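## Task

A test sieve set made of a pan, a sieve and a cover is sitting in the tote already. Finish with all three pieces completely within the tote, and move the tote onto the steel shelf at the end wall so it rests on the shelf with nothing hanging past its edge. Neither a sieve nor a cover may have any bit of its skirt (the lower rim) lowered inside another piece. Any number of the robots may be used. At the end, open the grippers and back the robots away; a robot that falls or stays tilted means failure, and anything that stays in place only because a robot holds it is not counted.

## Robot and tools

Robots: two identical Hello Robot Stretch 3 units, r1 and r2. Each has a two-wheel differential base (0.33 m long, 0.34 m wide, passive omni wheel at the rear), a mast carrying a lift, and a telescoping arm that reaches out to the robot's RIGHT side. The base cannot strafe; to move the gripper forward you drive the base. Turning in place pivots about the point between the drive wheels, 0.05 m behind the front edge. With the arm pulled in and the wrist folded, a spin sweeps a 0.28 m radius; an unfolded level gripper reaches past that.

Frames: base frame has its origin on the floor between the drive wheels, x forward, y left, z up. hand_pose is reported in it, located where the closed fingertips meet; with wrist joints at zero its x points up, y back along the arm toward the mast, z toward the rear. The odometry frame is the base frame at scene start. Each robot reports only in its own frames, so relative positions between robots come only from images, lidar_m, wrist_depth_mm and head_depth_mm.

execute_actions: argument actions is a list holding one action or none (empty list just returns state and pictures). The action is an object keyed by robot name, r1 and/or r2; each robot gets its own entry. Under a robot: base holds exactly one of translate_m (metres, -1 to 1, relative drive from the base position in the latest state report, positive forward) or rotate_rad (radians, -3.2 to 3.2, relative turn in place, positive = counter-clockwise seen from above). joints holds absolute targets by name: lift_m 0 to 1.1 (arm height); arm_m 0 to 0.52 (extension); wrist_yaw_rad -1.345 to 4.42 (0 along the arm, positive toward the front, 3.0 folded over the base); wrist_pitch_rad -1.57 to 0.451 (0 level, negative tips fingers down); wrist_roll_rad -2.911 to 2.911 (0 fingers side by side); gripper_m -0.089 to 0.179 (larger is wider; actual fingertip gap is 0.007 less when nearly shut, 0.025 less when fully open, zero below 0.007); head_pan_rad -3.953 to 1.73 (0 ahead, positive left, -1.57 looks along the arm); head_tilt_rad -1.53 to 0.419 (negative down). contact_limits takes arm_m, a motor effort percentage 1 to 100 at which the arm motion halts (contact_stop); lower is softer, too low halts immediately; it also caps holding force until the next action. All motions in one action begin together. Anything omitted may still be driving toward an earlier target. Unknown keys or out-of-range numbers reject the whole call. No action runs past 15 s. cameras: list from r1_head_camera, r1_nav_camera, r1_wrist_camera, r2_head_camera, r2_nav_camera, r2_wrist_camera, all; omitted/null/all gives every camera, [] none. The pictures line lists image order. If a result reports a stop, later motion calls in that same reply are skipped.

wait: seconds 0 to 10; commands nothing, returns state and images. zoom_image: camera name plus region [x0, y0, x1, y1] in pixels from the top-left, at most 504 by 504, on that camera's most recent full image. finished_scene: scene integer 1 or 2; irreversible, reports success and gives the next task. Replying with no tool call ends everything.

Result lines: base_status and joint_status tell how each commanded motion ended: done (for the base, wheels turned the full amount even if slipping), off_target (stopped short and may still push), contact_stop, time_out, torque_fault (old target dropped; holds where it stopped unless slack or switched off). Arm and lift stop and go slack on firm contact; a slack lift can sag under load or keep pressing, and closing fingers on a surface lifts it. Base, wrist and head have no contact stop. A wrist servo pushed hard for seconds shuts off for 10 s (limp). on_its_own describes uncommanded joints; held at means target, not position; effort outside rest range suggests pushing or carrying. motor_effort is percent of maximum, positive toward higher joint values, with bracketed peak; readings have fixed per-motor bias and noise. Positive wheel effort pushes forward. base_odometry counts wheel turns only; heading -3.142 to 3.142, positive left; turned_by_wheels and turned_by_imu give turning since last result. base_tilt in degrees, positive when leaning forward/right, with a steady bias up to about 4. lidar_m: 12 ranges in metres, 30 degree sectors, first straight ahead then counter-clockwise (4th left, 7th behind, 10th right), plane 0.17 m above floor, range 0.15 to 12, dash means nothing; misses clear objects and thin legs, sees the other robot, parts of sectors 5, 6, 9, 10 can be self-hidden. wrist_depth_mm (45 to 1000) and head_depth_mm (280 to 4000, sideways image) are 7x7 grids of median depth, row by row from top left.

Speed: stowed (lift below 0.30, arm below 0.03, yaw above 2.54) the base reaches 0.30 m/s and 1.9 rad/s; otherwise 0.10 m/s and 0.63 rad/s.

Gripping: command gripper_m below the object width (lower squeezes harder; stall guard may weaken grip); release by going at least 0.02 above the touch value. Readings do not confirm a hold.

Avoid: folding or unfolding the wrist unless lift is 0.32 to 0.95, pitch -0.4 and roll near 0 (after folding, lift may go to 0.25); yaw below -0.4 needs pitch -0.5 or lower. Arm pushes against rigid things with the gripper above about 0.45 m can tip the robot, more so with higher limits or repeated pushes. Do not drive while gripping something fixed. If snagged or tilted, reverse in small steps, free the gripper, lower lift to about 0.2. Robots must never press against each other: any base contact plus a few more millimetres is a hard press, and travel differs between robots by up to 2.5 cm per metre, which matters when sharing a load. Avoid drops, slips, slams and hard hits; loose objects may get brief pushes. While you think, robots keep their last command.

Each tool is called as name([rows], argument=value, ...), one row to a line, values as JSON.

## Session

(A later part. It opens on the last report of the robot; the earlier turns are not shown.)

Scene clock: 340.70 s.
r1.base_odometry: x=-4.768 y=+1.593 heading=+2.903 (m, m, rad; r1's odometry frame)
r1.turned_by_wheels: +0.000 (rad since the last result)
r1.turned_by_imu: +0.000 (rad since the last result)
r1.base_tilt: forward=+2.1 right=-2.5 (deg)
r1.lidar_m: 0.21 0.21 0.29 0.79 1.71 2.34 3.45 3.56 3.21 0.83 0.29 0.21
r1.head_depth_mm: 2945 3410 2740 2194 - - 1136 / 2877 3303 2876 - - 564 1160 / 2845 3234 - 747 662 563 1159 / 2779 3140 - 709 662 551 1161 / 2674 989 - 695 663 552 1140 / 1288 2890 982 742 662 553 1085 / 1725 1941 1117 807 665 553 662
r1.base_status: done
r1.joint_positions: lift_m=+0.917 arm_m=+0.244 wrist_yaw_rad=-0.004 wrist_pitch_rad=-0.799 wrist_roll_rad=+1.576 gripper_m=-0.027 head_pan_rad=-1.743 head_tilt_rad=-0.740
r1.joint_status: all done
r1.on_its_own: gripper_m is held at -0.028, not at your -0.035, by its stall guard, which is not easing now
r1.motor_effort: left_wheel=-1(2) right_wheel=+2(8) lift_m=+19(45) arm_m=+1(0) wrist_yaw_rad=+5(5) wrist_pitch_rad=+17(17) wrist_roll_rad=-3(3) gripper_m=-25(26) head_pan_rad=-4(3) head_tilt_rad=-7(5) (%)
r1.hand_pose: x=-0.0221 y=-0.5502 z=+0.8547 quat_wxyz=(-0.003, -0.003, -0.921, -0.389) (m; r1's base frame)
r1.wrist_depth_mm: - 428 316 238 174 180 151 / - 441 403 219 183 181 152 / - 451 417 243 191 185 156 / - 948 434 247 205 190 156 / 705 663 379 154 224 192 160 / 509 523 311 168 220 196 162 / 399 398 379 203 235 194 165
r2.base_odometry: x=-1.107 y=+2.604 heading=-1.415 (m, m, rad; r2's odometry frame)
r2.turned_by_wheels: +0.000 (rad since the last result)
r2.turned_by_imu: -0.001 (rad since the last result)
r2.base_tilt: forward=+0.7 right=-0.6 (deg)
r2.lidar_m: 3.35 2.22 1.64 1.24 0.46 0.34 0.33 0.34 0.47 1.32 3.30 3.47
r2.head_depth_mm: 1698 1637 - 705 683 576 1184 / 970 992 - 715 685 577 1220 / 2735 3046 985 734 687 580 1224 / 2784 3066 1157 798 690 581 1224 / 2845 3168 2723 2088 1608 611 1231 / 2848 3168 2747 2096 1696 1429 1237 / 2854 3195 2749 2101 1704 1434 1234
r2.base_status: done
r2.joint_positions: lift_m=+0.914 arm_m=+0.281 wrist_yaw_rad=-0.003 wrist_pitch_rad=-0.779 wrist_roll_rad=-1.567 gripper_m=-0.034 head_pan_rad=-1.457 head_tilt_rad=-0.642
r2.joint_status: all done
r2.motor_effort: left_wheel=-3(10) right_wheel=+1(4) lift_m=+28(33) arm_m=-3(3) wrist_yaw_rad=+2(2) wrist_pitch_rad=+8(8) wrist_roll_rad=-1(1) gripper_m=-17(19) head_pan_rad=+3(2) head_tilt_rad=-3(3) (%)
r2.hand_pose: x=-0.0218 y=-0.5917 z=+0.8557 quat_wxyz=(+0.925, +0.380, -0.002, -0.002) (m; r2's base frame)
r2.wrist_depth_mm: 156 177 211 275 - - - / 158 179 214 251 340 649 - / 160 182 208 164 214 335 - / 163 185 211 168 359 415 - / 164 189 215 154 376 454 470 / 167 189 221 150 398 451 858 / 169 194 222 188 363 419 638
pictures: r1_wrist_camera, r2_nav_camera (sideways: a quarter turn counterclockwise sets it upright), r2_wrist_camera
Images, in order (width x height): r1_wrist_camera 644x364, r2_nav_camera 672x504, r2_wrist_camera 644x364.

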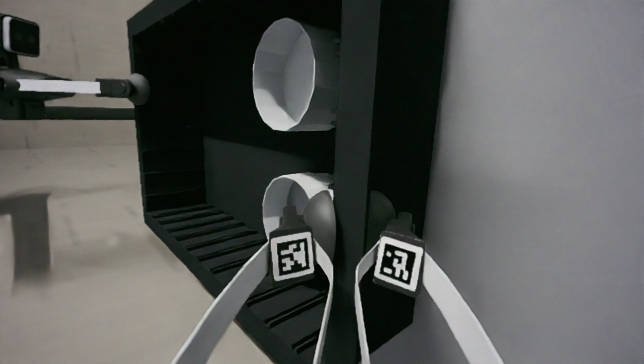

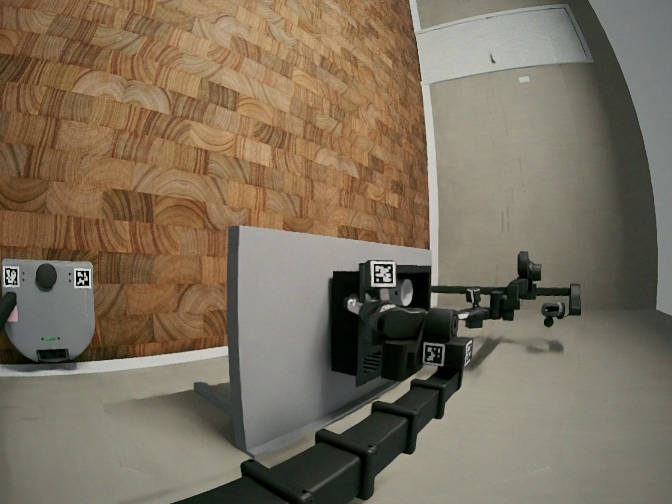

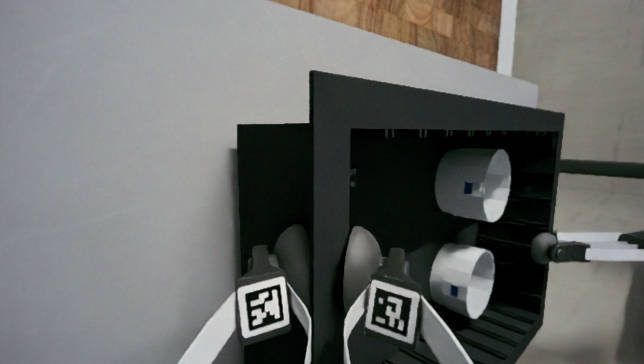

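execute_actions([
  {"r1": {"joints": {"lift_m": 0.901}}, "r2": {"joints": {"lift_m": 0.9}}},
], cameras=["r1_wrist_camera", "r2_wrist_camera"])

Scene clock: 347.53 s.
r1.base_odometry: x=-4.768 y=+1.593 heading=+2.903 (m, m, rad; r1's odometry frame)
r1.turned_by_wheels: +0.000 (rad since the last result)
r1.turned_by_imu: +0.000 (rad since the last result)
r1.base_tilt: forward=+2.2 right=-2.5 (deg)
r1.lidar_m: 0.21 0.21 0.29 0.79 1.71 2.33 3.45 3.59 3.22 0.83 0.30 0.21
r1.head_depth_mm: 2921 3348 2738 2109 - - 1121 / 2903 3272 2749 - - 563 1158 / 2835 3186 3016 - 662 564 1164 / 2765 3105 - 718 661 552 1165 / 2644 996 - - 664 552 1139 / 1295 2898 1002 791 666 554 1096 / 1859 1961 1116 805 667 553 663
r1.base_status: not commanded
r1.joint_positions: lift_m=+0.902 arm_m=+0.244 wrist_yaw_rad=-0.004 wrist_pitch_rad=-0.801 wrist_roll_rad=+1.576 gripper_m=-0.027 head_pan_rad=-1.743 head_tilt_rad=-0.741
r1.joint_status: lift_m contact_stop (moved -0.014 of -0.016)
r1.on_its_own: gripper_m is held at -0.028, not at your -0.035, by its stall guard, which is not easing now; lift_m is slack since a contact_stop, until your next command for it
r1.motor_effort: left_wheel=-1(2) right_wheel=+5(5) lift_m=+33(30) arm_m=+4(5) wrist_yaw_rad=+4(4) wrist_pitch_rad=+17(18) wrist_roll_rad=-3(3) gripper_m=-24(26) head_pan_rad=-3(3) head_tilt_rad=-5(6) (%)
r1.hand_pose: x=-0.0221 y=-0.5495 z=+0.8402 quat_wxyz=(-0.003, -0.003, -0.921, -0.390) (m; r1's base frame)
r1.wrist_depth_mm: - 421 301 207 177 167 141 / - 425 399 206 184 170 144 / - 458 405 226 194 174 145 / - 941 434 250 201 177 148 / 705 693 382 154 210 181 150 / 514 512 304 191 213 184 151 / 398 405 376 187 230 182 155
r2.base_odometry: x=-1.107 y=+2.604 heading=-1.415 (m, m, rad; r2's odometry frame)
r2.turned_by_wheels: +0.000 (rad since the last result)
r2.turned_by_imu: -0.001 (rad since the last result)
r2.base_tilt: forward=+0.8 right=-0.6 (deg)
r2.lidar_m: 3.34 2.23 1.64 1.24 0.46 0.34 0.33 0.34 0.47 1.32 3.29 3.48
r2.head_depth_mm: 1699 1638 - 711 683 577 1198 / 989 2301 - 720 686 578 1222 / 1300 3005 1003 744 686 580 1224 / 2833 3110 1153 800 691 582 1226 / 2809 3155 2735 2082 1607 610 1234 / 2854 3155 2740 2090 1701 1432 1234 / 2859 3175 2761 2110 1707 1435 1238
r2.base_status: not commanded
r2.joint_positions: lift_m=+0.900 arm_m=+0.281 wrist_yaw_rad=-0.003 wrist_pitch_rad=-0.782 wrist_roll_rad=-1.567 gripper_m=-0.034 head_pan_rad=-1.457 head_tilt_rad=-0.642
r2.joint_status: all done
r2.motor_effort: left_wheel=-4(4) right_wheel=+3(3) lift_m=+19(26) arm_m=+2(3) wrist_yaw_rad=+3(2) wrist_pitch_rad=+9(10) wrist_roll_rad=-1(1) gripper_m=-17(19) head_pan_rad=+3(4) head_tilt_rad=-3(3) (%)
r2.hand_pose: x=-0.0218 y=-0.5906 z=+0.8416 quat_wxyz=(+0.924, +0.382, -0.002, -0.002) (m; r2's base frame)
r2.wrist_depth_mm: 146 165 197 249 - - - / 148 168 201 232 318 559 - / 150 170 198 166 209 328 - / 152 172 202 170 353 420 - / 154 176 207 152 369 455 470 / 156 177 208 150 398 444 855 / 158 180 212 172 360 416 643
pictures: r1_wrist_camera, r2_wrist_camera
Images, in order (width x height): r1_wrist_camera 644x364, r2_wrist_camera 644x364.

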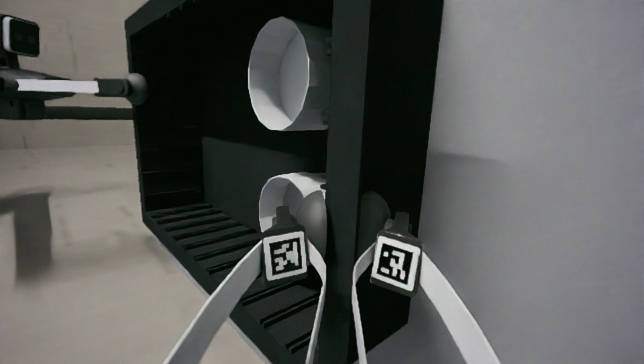

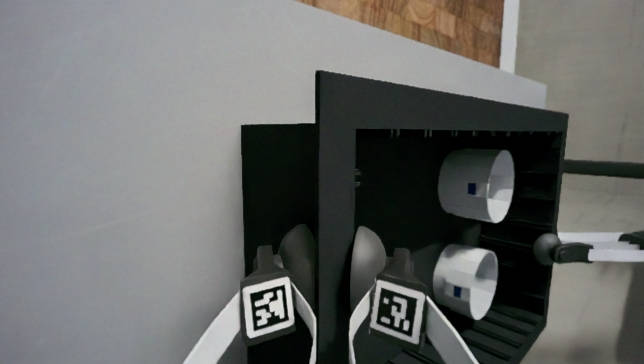

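execute_actions([
  {"r1": {"joints": {"lift_m": 0.903, "wrist_pitch_rad": -0.79, "gripper_m": 0.075}}, "r2": {"joints": {"lift_m": 0.901, "wrist_pitch_rad": -0.775, "gripper_m": 0.075}}},
], cameras=["r1_wrist_camera", "r2_wrist_camera"])

Scene clock: 351.80 s.
r1.base_odometry: x=-4.768 y=+1.593 heading=+2.903 (m, m, rad; r1's odometry frame)
r1.turned_by_wheels: +0.000 (rad since the last result)
r1.turned_by_imu: +0.001 (rad since the last result)
r1.base_tilt: forward=+2.1 right=-2.5 (deg)
r1.lidar_m: 0.21 0.21 0.29 0.79 1.71 2.34 3.46 3.58 3.21 0.83 0.29 0.21
r1.head_depth_mm: 2948 3404 2726 2123 - - 1135 / 2915 3261 2740 - - 563 1164 / 2806 3227 3043 - 663 562 1162 / 2762 3092 - 720 662 550 1159 / 2674 2896 - - 664 551 1140 / 1288 2904 997 791 664 552 1097 / 1859 1947 1119 805 665 552 663
r1.base_status: not commanded
r1.joint_positions: lift_m=+0.903 arm_m=+0.244 wrist_yaw_rad=-0.002 wrist_pitch_rad=-0.804 wrist_roll_rad=+1.575 gripper_m=+0.075 head_pan_rad=-1.743 head_tilt_rad=-0.741
r1.joint_status: all done
r1.motor_effort: left_wheel=-1(2) right_wheel=+2(5) lift_m=+41(41) arm_m=+3(5) wrist_yaw_rad=+2(5) wrist_pitch_rad=+5(17) wrist_roll_rad=-2(3) gripper_m=+1(97) head_pan_rad=-3(4) head_tilt_rad=-5(4) (%)
r1.hand_pose: x=-0.0218 y=-0.5489 z=+0.8399 quat_wxyz=(-0.002, -0.002, -0.920, -0.392) (m; r1's base frame)
r1.wrist_depth_mm: - 406 297 208 175 168 141 / - 428 398 206 184 171 143 / - 460 407 227 193 174 145 / - 470 434 242 198 176 147 / 701 656 414 240 200 179 149 / 512 525 280 189 215 176 152 / 392 405 387 198 224 193 154
r2.base_odometry: x=-1.107 y=+2.604 heading=-1.415 (m, m, rad; r2's odometry frame)
r2.turned_by_wheels: +0.000 (rad since the last result)
r2.turned_by_imu: -0.001 (rad since the last result)
r2.base_tilt: forward=+0.8 right=-0.6 (deg)
r2.lidar_m: 3.33 2.22 1.63 1.24 0.46 0.34 0.33 0.34 0.47 1.32 3.27 3.48
r2.head_depth_mm: 1695 1634 - 709 683 576 1198 / 986 2300 - 720 685 578 1221 / 1295 3056 1000 743 689 578 1228 / 2816 3127 1154 796 690 582 1233 / 2826 3131 2710 2094 1604 610 1230 / 2844 3144 2744 2095 1696 1429 1232 / 2879 3217 2745 2116 1705 1432 1233
r2.base_status: not commanded
r2.joint_positions: lift_m=+0.901 arm_m=+0.281 wrist_yaw_rad=-0.002 wrist_pitch_rad=-0.788 wrist_roll_rad=-1.567 gripper_m=+0.075 head_pan_rad=-1.457 head_tilt_rad=-0.642
r2.joint_status: all done
r2.motor_effort: left_wheel=-3(4) right_wheel=+2(3) lift_m=+27(26) arm_m=+1(2) wrist_yaw_rad=+2(1) wrist_pitch_rad=+4(9) wrist_roll_rad=-1(1) gripper_m=+1(79) head_pan_rad=+3(3) head_tilt_rad=-3(3) (%)
r2.hand_pose: x=-0.0217 y=-0.5895 z=+0.8413 quat_wxyz=(+0.923, +0.384, -0.002, -0.002) (m; r2's base frame)
r2.wrist_depth_mm: 145 164 196 244 - - - / 147 167 199 231 303 541 - / 149 170 199 167 205 315 - / 151 172 202 170 346 413 - / 153 174 202 174 343 448 459 / 155 177 - 178 336 447 812 / 158 175 215 183 363 426 645
pictures: r1_wrist_camera, r2_wrist_camera
Images, in order (width x height): r1_wrist_camera 644x364, r2_wrist_camera 644x364.

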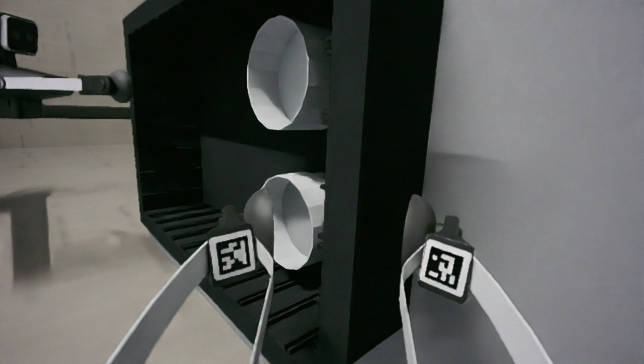

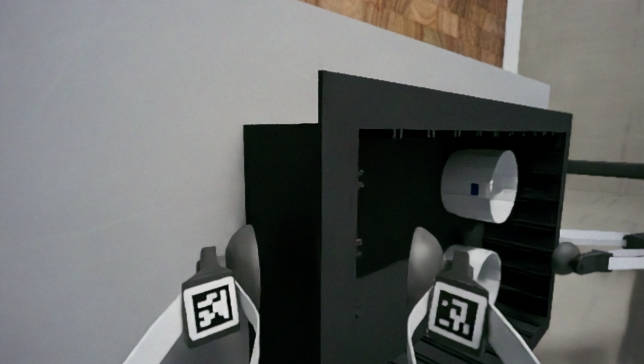

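zoom_image(camera="r2_wrist_camera", region=[420, 135, 540, 240])

zoom_image(camera="r1_wrist_camera", region=[230, 0, 350, 280])

Region (420, 135, 540, 240) of r2_wrist_camera's 644x364 image, scaled by 4.200; it fills the top 441 rows of this view, and the rest is white.

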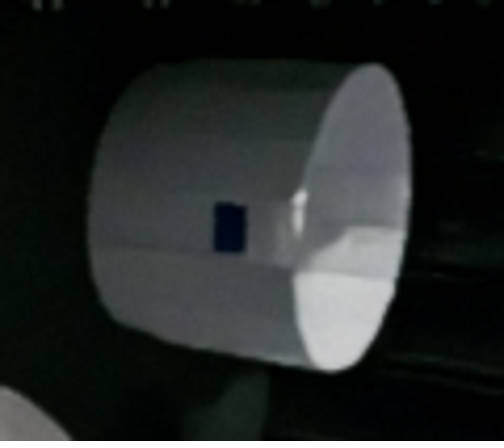

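Region (230, 0, 350, 280) of r1_wrist_camera's 644x364 image, scaled by 1.800; it fills the left 216 columns of this view, and the rest is white.

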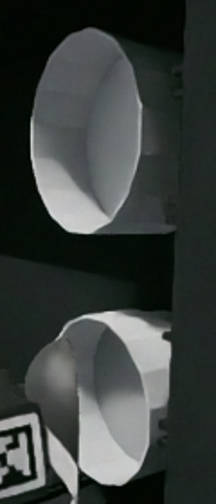

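execute_actions([
  {"r1": {"joints": {"lift_m": 0.95, "arm_m": 0.0, "head_pan_rad": -1.6, "head_tilt_rad": -0.65}}, "r2": {"joints": {"lift_m": 0.95, "arm_m": 0.0, "head_pan_rad": -1.65, "head_tilt_rad": -0.55}}},
], cameras=["r1_head_camera", "r2_head_camera", "r2_wrist_camera"])

Scene clock: 365.10 s.
r1.base_odometry: x=-4.768 y=+1.593 heading=+2.903 (m, m, rad; r1's odometry frame)
r1.turned_by_wheels: +0.000 (rad since the last result)
r1.turned_by_imu: +0.001 (rad since the last result)
r1.base_tilt: forward=+2.1 right=-2.5 (deg)
r1.lidar_m: 0.21 0.21 0.29 0.79 1.71 2.34 3.45 3.58 3.21 0.83 0.29 0.21
r1.head_depth_mm: 2763 3082 3280 2300 - - - / 2744 3008 3265 2294 - - - / 2714 2981 3227 821 702 - - / 2570 1543 3139 932 696 - - / 1349 2910 3124 895 683 602 527 / 1602 1498 1198 940 723 586 504 / 858 814 771 738 664 586 504
r1.base_status: not commanded
r1.joint_positions: lift_m=+0.949 arm_m=+0.003 wrist_yaw_rad=+0.000 wrist_pitch_rad=-0.803 wrist_roll_rad=+1.575 gripper_m=+0.075 head_pan_rad=-1.607 head_tilt_rad=-0.655
r1.joint_status: all done
joint sent to its limit — the command would take r1.arm_m past its lower limit, so that joint was sent only as far as its limit.
r1.motor_effort: left_wheel=-1(1) right_wheel=+2(2) lift_m=+50(51) arm_m=-3(6) wrist_yaw_rad=+0(2) wrist_pitch_rad=+5(5) wrist_roll_rad=-2(3) gripper_m=+1(1) head_pan_rad=+4(18) head_tilt_rad=+3(18) (%)
r1.hand_pose: x=-0.0216 y=-0.3084 z=+0.8867 quat_wxyz=(-0.001, -0.001, -0.920, -0.391) (m; r1's base frame)
r1.wrist_depth_mm: - - 383 336 257 210 734 / - 647 376 341 262 218 738 / - 687 390 351 270 226 744 / - 928 400 363 273 235 763 / 690 720 452 374 299 246 735 / 507 523 494 384 295 530 563 / 392 406 409 377 294 262 437
r2.base_odometry: x=-1.107 y=+2.604 heading=-1.415 (m, m, rad; r2's odometry frame)
r2.turned_by_wheels: +0.000 (rad since the last result)
r2.turned_by_imu: -0.001 (rad since the last result)
r2.base_tilt: forward=+0.8 right=-0.6 (deg)
r2.lidar_m: 3.33 2.23 1.63 1.24 0.46 0.34 0.33 0.34 0.47 1.32 3.28 3.49
r2.head_depth_mm: 808 835 861 873 798 - - / 1077 1124 1151 885 734 - - / 1613 1723 1493 920 728 - - / 2296 1577 1619 951 720 - - / 1347 2946 3166 925 715 623 552 / 2693 2968 3119 2187 810 625 - / 2689 2943 3137 2405 1860 1528 1294
r2.base_status: not commanded
r2.joint_positions: lift_m=+0.950 arm_m=+0.000 wrist_yaw_rad=+0.000 wrist_pitch_rad=-0.788 wrist_roll_rad=-1.568 gripper_m=+0.075 head_pan_rad=-1.643 head_tilt_rad=-0.556
r2.joint_status: all done
r2.motor_effort: left_wheel=-3(3) right_wheel=+2(2) lift_m=+34(35) arm_m=-3(2) wrist_yaw_rad=+0(3) wrist_pitch_rad=+3(3) wrist_roll_rad=-1(1) gripper_m=+1(0) head_pan_rad=-3(17) head_tilt_rad=+2(8) (%)
r2.hand_pose: x=-0.0213 y=-0.3090 z=+0.8900 quat_wxyz=(+0.923, +0.384, -0.001, -0.001) (m; r2's base frame)
r2.wrist_depth_mm: 787 890 275 - - - - / 786 918 275 318 424 - - / 787 936 283 324 419 532 - / 806 936 288 335 427 630 - / 820 958 302 339 425 656 - / 805 853 - 344 439 569 854 / 625 626 307 356 470 640 635
pictures: r1_head_camera (sideways: a quarter turn clockwise sets it upright), r2_head_camera (sideways: a quarter turn clockwise sets it upright), r2_wrist_camera
Images, in order (width x height): r1_head_camera 896x504, r2_head_camera 896x504, r2_wrist_camera 644x364.

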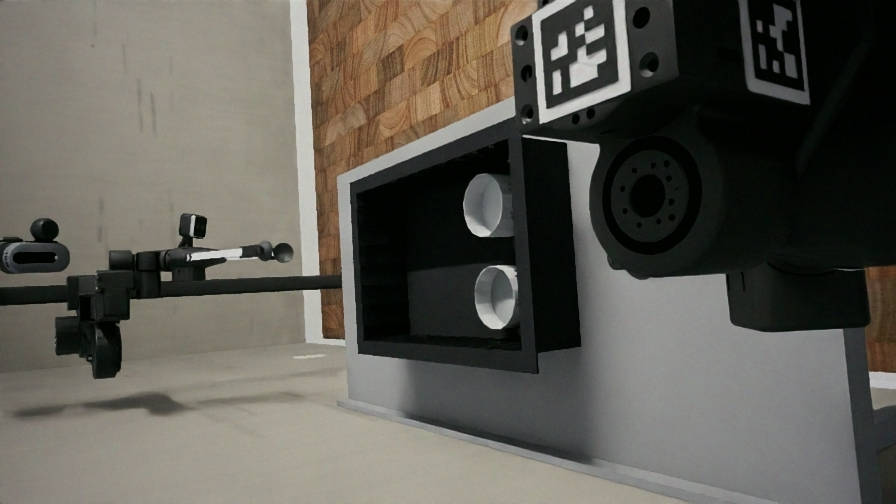

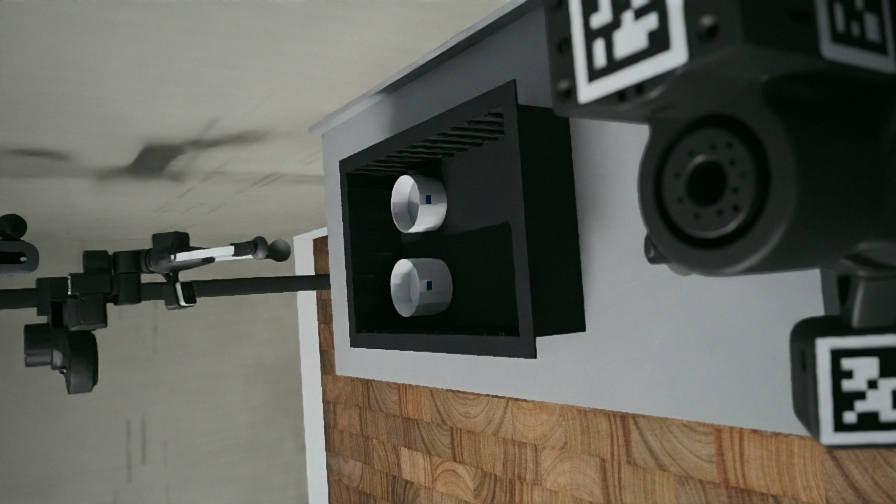

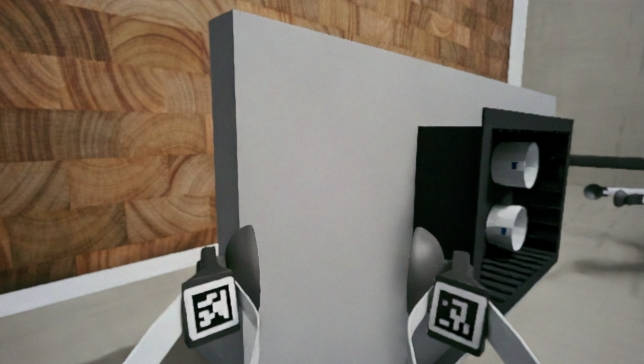

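execute_actions(actions=[])

Scene clock: 373.80 s.
r1.base_odometry: x=-4.768 y=+1.593 heading=+2.903 (m, m, rad; r1's odometry frame)
r1.turned_by_wheels: +0.000 (rad since the last result)
r1.turned_by_imu: +0.000 (rad since the last result)
r1.base_tilt: forward=+2.2 right=-2.4 (deg)
r1.lidar_m: 0.21 0.21 0.29 0.79 1.71 2.34 3.46 3.57 3.20 0.83 0.29 0.21
r1.head_depth_mm: 2731 3060 3255 2274 - - - / 2727 3035 3272 2284 - - - / 2694 3006 3241 822 701 - - / 2550 1543 3121 930 695 - - / 1343 2874 3114 895 683 601 528 / 1606 1496 1199 940 721 586 504 / 856 814 773 738 662 585 505
r1.base_status: not commanded
r1.joint_positions: lift_m=+0.949 arm_m=+0.003 wrist_yaw_rad=+0.000 wrist_pitch_rad=-0.803 wrist_roll_rad=+1.575 gripper_m=+0.075 head_pan_rad=-1.607 head_tilt_rad=-0.655
r1.joint_status: all done
joint sent to its limit — the command would take r1.arm_m past its lower limit, so that joint was sent only as far as its limit.
r1.motor_effort: left_wheel=+0(1) right_wheel=+2(2) lift_m=+50(51) arm_m=-3(6) wrist_yaw_rad=+0(2) wrist_pitch_rad=+5(5) wrist_roll_rad=-2(3) gripper_m=+1(1) head_pan_rad=+4(18) head_tilt_rad=+2(18) (%)
r1.hand_pose: x=-0.0216 y=-0.3084 z=+0.8867 quat_wxyz=(-0.001, -0.001, -0.920, -0.391) (m; r1's base frame)
r1.wrist_depth_mm: - - 382 338 256 210 718 / - 660 376 342 262 217 709 / - 691 394 355 270 226 749 / - 912 405 368 274 234 756 / 708 733 450 375 300 242 741 / 508 513 486 383 294 535 562 / 391 402 406 380 296 262 433
r2.base_odometry: x=-1.107 y=+2.604 heading=-1.415 (m, m, rad; r2's odometry frame)
r2.turned_by_wheels: +0.000 (rad since the last result)
r2.turned_by_imu: -0.001 (rad since the last result)
r2.base_tilt: forward=+0.7 right=-0.6 (deg)
r2.lidar_m: 3.34 2.22 1.63 1.24 0.46 0.34 0.33 0.34 0.47 1.32 3.27 3.47
r2.head_depth_mm: 809 834 863 870 795 - - / 1076 1126 1156 884 734 - - / 1599 1717 1489 919 729 - - / 2282 1582 1622 949 719 - - / 1344 2974 3194 929 714 622 552 / 2667 2969 3160 2193 810 625 - / 2699 2927 3132 2380 1866 1522 1291
r2.base_status: not commanded
r2.joint_positions: lift_m=+0.950 arm_m=+0.000 wrist_yaw_rad=+0.000 wrist_pitch_rad=-0.788 wrist_roll_rad=-1.568 gripper_m=+0.075 head_pan_rad=-1.643 head_tilt_rad=-0.556
r2.joint_status: all done
r2.motor_effort: left_wheel=-3(3) right_wheel=+1(2) lift_m=+33(35) arm_m=-3(2) wrist_yaw_rad=+0(3) wrist_pitch_rad=+3(3) wrist_roll_rad=-1(1) gripper_m=+1(0) head_pan_rad=-3(17) head_tilt_rad=+2(8) (%)
r2.hand_pose: x=-0.0213 y=-0.3090 z=+0.8900 quat_wxyz=(+0.923, +0.384, -0.001, -0.001) (m; r2's base frame)
r2.wrist_depth_mm: 787 897 275 - - - - / 804 909 275 314 422 - - / 795 920 282 323 419 534 - / 810 943 288 332 424 630 - / 827 956 300 338 424 663 - / 793 873 - 346 430 573 860 / 626 639 306 353 472 640 644
pictures: r1_head_camera (sideways: a quarter turn clockwise sets it upright), r1_nav_camera (sideways: a quarter turn counterclockwise sets it upright), r1_wrist_camera, r2_head_camera (sideways: a quarter turn clockwise sets it upright), r2_nav_camera (sideways: a quarter turn counterclockwise sets it upright), r2_wrist_camera
Images, in order (width x height): r1_head_camera 896x504, r1_nav_camera 672x504, r1_wrist_camera 644x364, r2_head_camera 896x504, r2_nav_camera 672x504, r2_wrist_camera 644x364.

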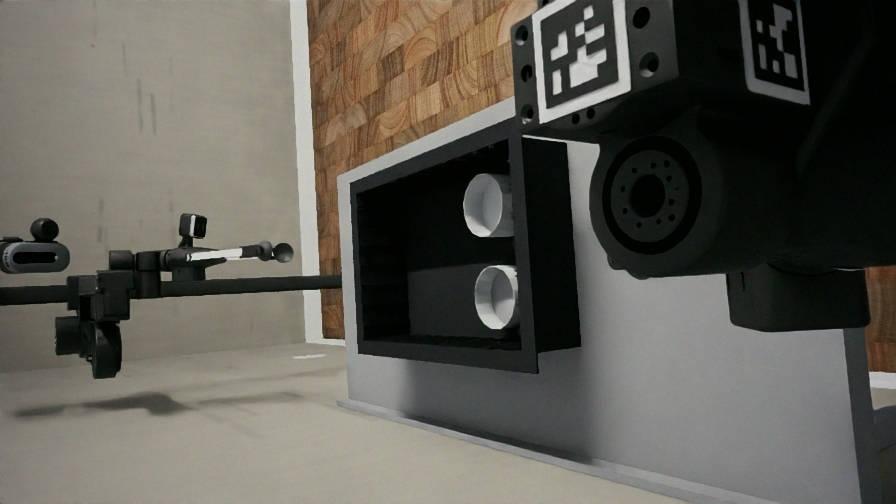

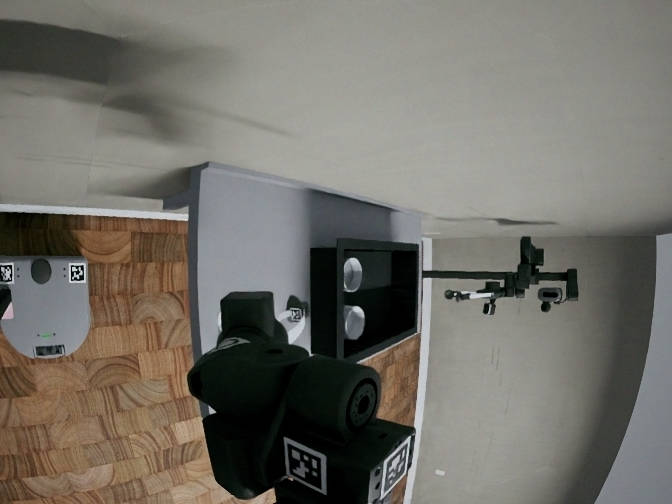

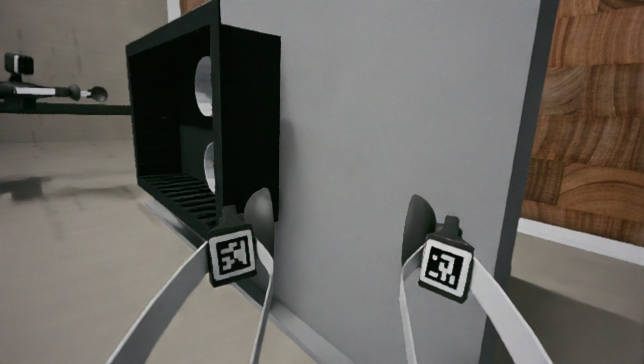

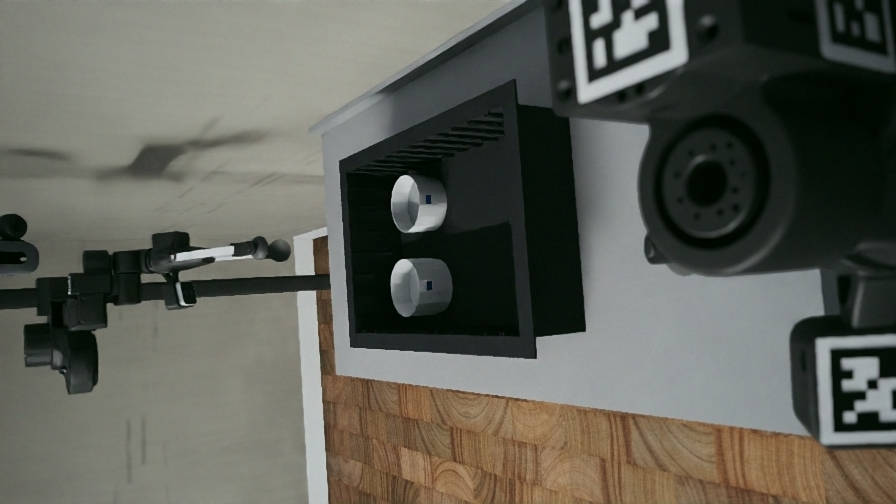

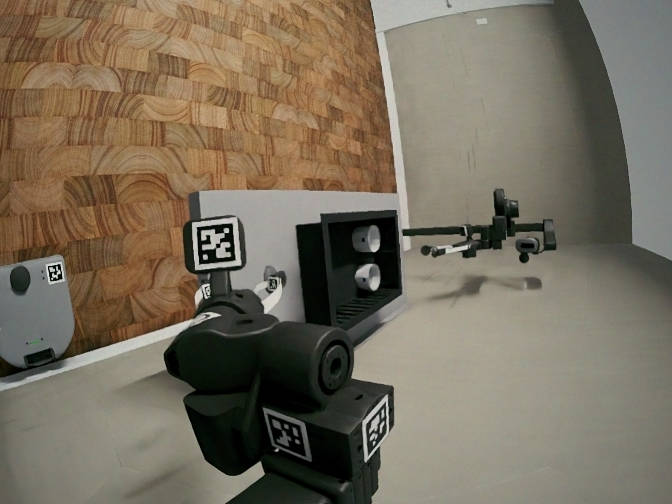

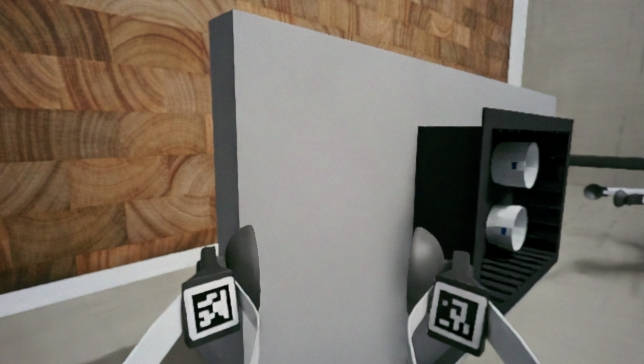

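zoom_image(camera="r2_head_camera", region=[370, 160, 480, 330])

zoom_image(camera="r1_head_camera", region=[340, 140, 560, 380])

Region (370, 160, 480, 330) of r2_head_camera's 896x504 image, scaled by 2.965, with more detail than that image has; it fills the left 326 columns of this view, and the rest is white.

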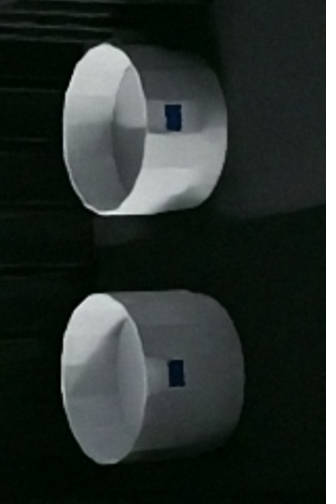

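Region (340, 140, 560, 380) of r1_head_camera's 896x504 image, scaled by 2.100, with more detail than that image has; it fills the left 462 columns of this view, and the rest is white.

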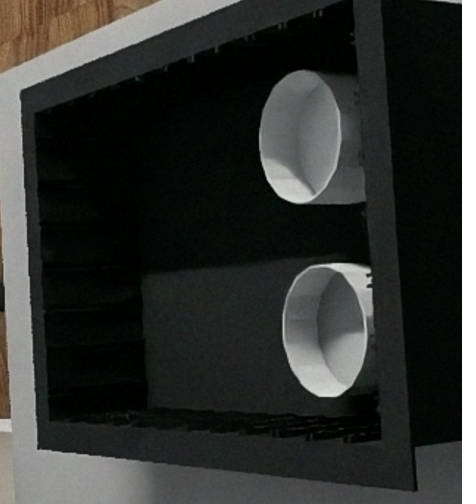

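execute_actions([
  {"r1": {"base": {"translate_m": -0.25}, "joints": {"wrist_pitch_rad": -1.3}}, "r2": {"base": {"translate_m": 0.25}, "joints": {"wrist_pitch_rad": -1.3}}},
], cameras=["r1_head_camera", "r2_head_camera"])

Scene clock: 399.80 s.
r1.base_odometry: x=-4.525 y=+1.534 heading=+2.903 (m, m, rad; r1's odometry frame)
r1.turned_by_wheels: +0.000 (rad since the last result)
r1.turned_by_imu: +0.000 (rad since the last result)
r1.base_tilt: forward=+2.1 right=-2.5 (deg)
r1.lidar_m: 0.46 0.47 0.64 1.65 1.71 2.33 3.19 3.33 3.21 1.50 0.65 0.47
r1.head_depth_mm: 2754 3085 3311 2277 - - - / 2760 3030 3277 2297 - - - / 2718 2985 3175 2308 1822 - - / 2603 2875 2985 2043 1775 - - / 1351 2943 3156 902 720 586 515 / 2589 2848 2715 937 684 585 504 / 1912 1813 1603 943 678 585 505
r1.base_status: done
r1.joint_positions: lift_m=+0.949 arm_m=+0.003 wrist_yaw_rad=+0.000 wrist_pitch_rad=-1.296 wrist_roll_rad=+1.574 gripper_m=+0.075 head_pan_rad=-1.607 head_tilt_rad=-0.655
r1.joint_status: all done
r1.motor_effort: left_wheel=+1(3) right_wheel=+1(4) lift_m=+50(50) arm_m=-3(4) wrist_yaw_rad=+0(0) wrist_pitch_rad=-1(4) wrist_roll_rad=-2(2) gripper_m=+1(1) head_pan_rad=+3(3) head_tilt_rad=+2(2) (%)
r1.hand_pose: x=-0.0216 y=-0.1940 z=+0.8347 quat_wxyz=(-0.001, -0.001, -0.797, -0.604) (m; r1's base frame)
r1.wrist_depth_mm: - - - 980 895 816 731 / - - - - 901 - 750 / - - - - 950 - 772 / 379 344 - - 968 893 784 / 369 324 297 - - 901 852 / 363 347 300 1000 964 912 840 / 370 359 312 744 781 803 777
r2.base_odometry: x=-1.069 y=+2.357 heading=-1.415 (m, m, rad; r2's odometry frame)
r2.turned_by_wheels: +0.000 (rad since the last result)
r2.turned_by_imu: -0.001 (rad since the last result)
r2.base_tilt: forward=+0.7 right=-0.5 (deg)
r2.lidar_m: 3.07 2.21 1.63 1.58 0.81 0.60 0.58 0.60 0.82 1.49 3.30 3.27
r2.head_depth_mm: 1427 1470 1304 947 742 - - / 1894 1978 1315 907 750 - - / 2728 2953 2654 979 1676 - - / 2698 1606 2928 2093 1743 1600 1254 / 1348 2998 3164 2359 1769 1523 1283 / 2689 2976 3135 2362 1851 1521 1289 / 2711 2982 3106 2398 1866 1527 1293
r2.base_status: done
r2.joint_positions: lift_m=+0.950 arm_m=+0.000 wrist_yaw_rad=+0.000 wrist_pitch_rad=-1.297 wrist_roll_rad=-1.568 gripper_m=+0.075 head_pan_rad=-1.643 head_tilt_rad=-0.556
r2.joint_status: all done
r2.motor_effort: left_wheel=-3(5) right_wheel=+1(4) lift_m=+34(34) arm_m=-3(3) wrist_yaw_rad=+0(0) wrist_pitch_rad=-1(4) wrist_roll_rad=-1(1) gripper_m=+1(2) head_pan_rad=-2(2) head_tilt_rad=+2(2) (%)
r2.hand_pose: x=-0.0214 y=-0.1913 z=+0.8354 quat_wxyz=(+0.797, +0.604, -0.001, -0.001) (m; r2's base frame)
r2.wrist_depth_mm: 821 872 924 991 - - - / 835 873 915 - - - - / 846 906 966 - - - - / 864 - - - - - - / 882 - - - - - - / 898 960 - - - - - / 913 945 998 - - 298 322
pictures: r1_head_camera (sideways: a quarter turn clockwise sets it upright), r2_head_camera (sideways: a quarter turn clockwise sets it upright)
Images, in order (width x height): r1_head_camera 896x504, r2_head_camera 896x504.

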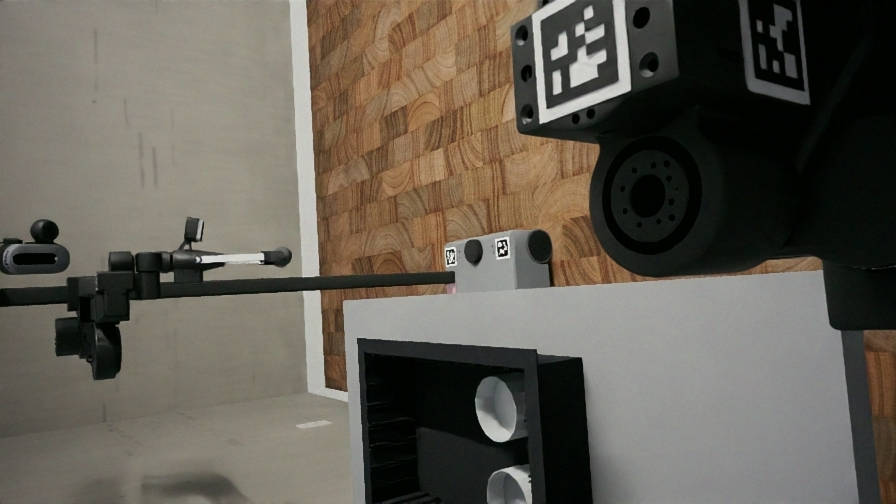

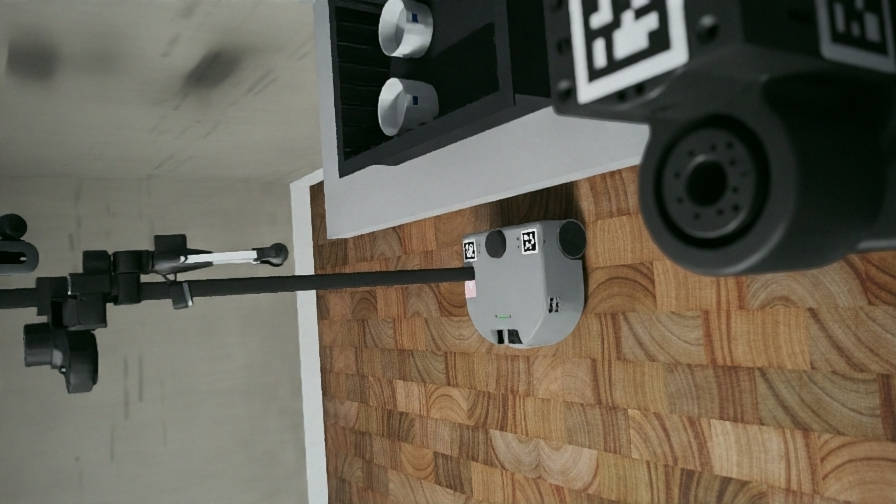

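The tote sits fully on the shelf and both robots are clear.

finished_scene(scene=1)

The scene is finished: the task was done.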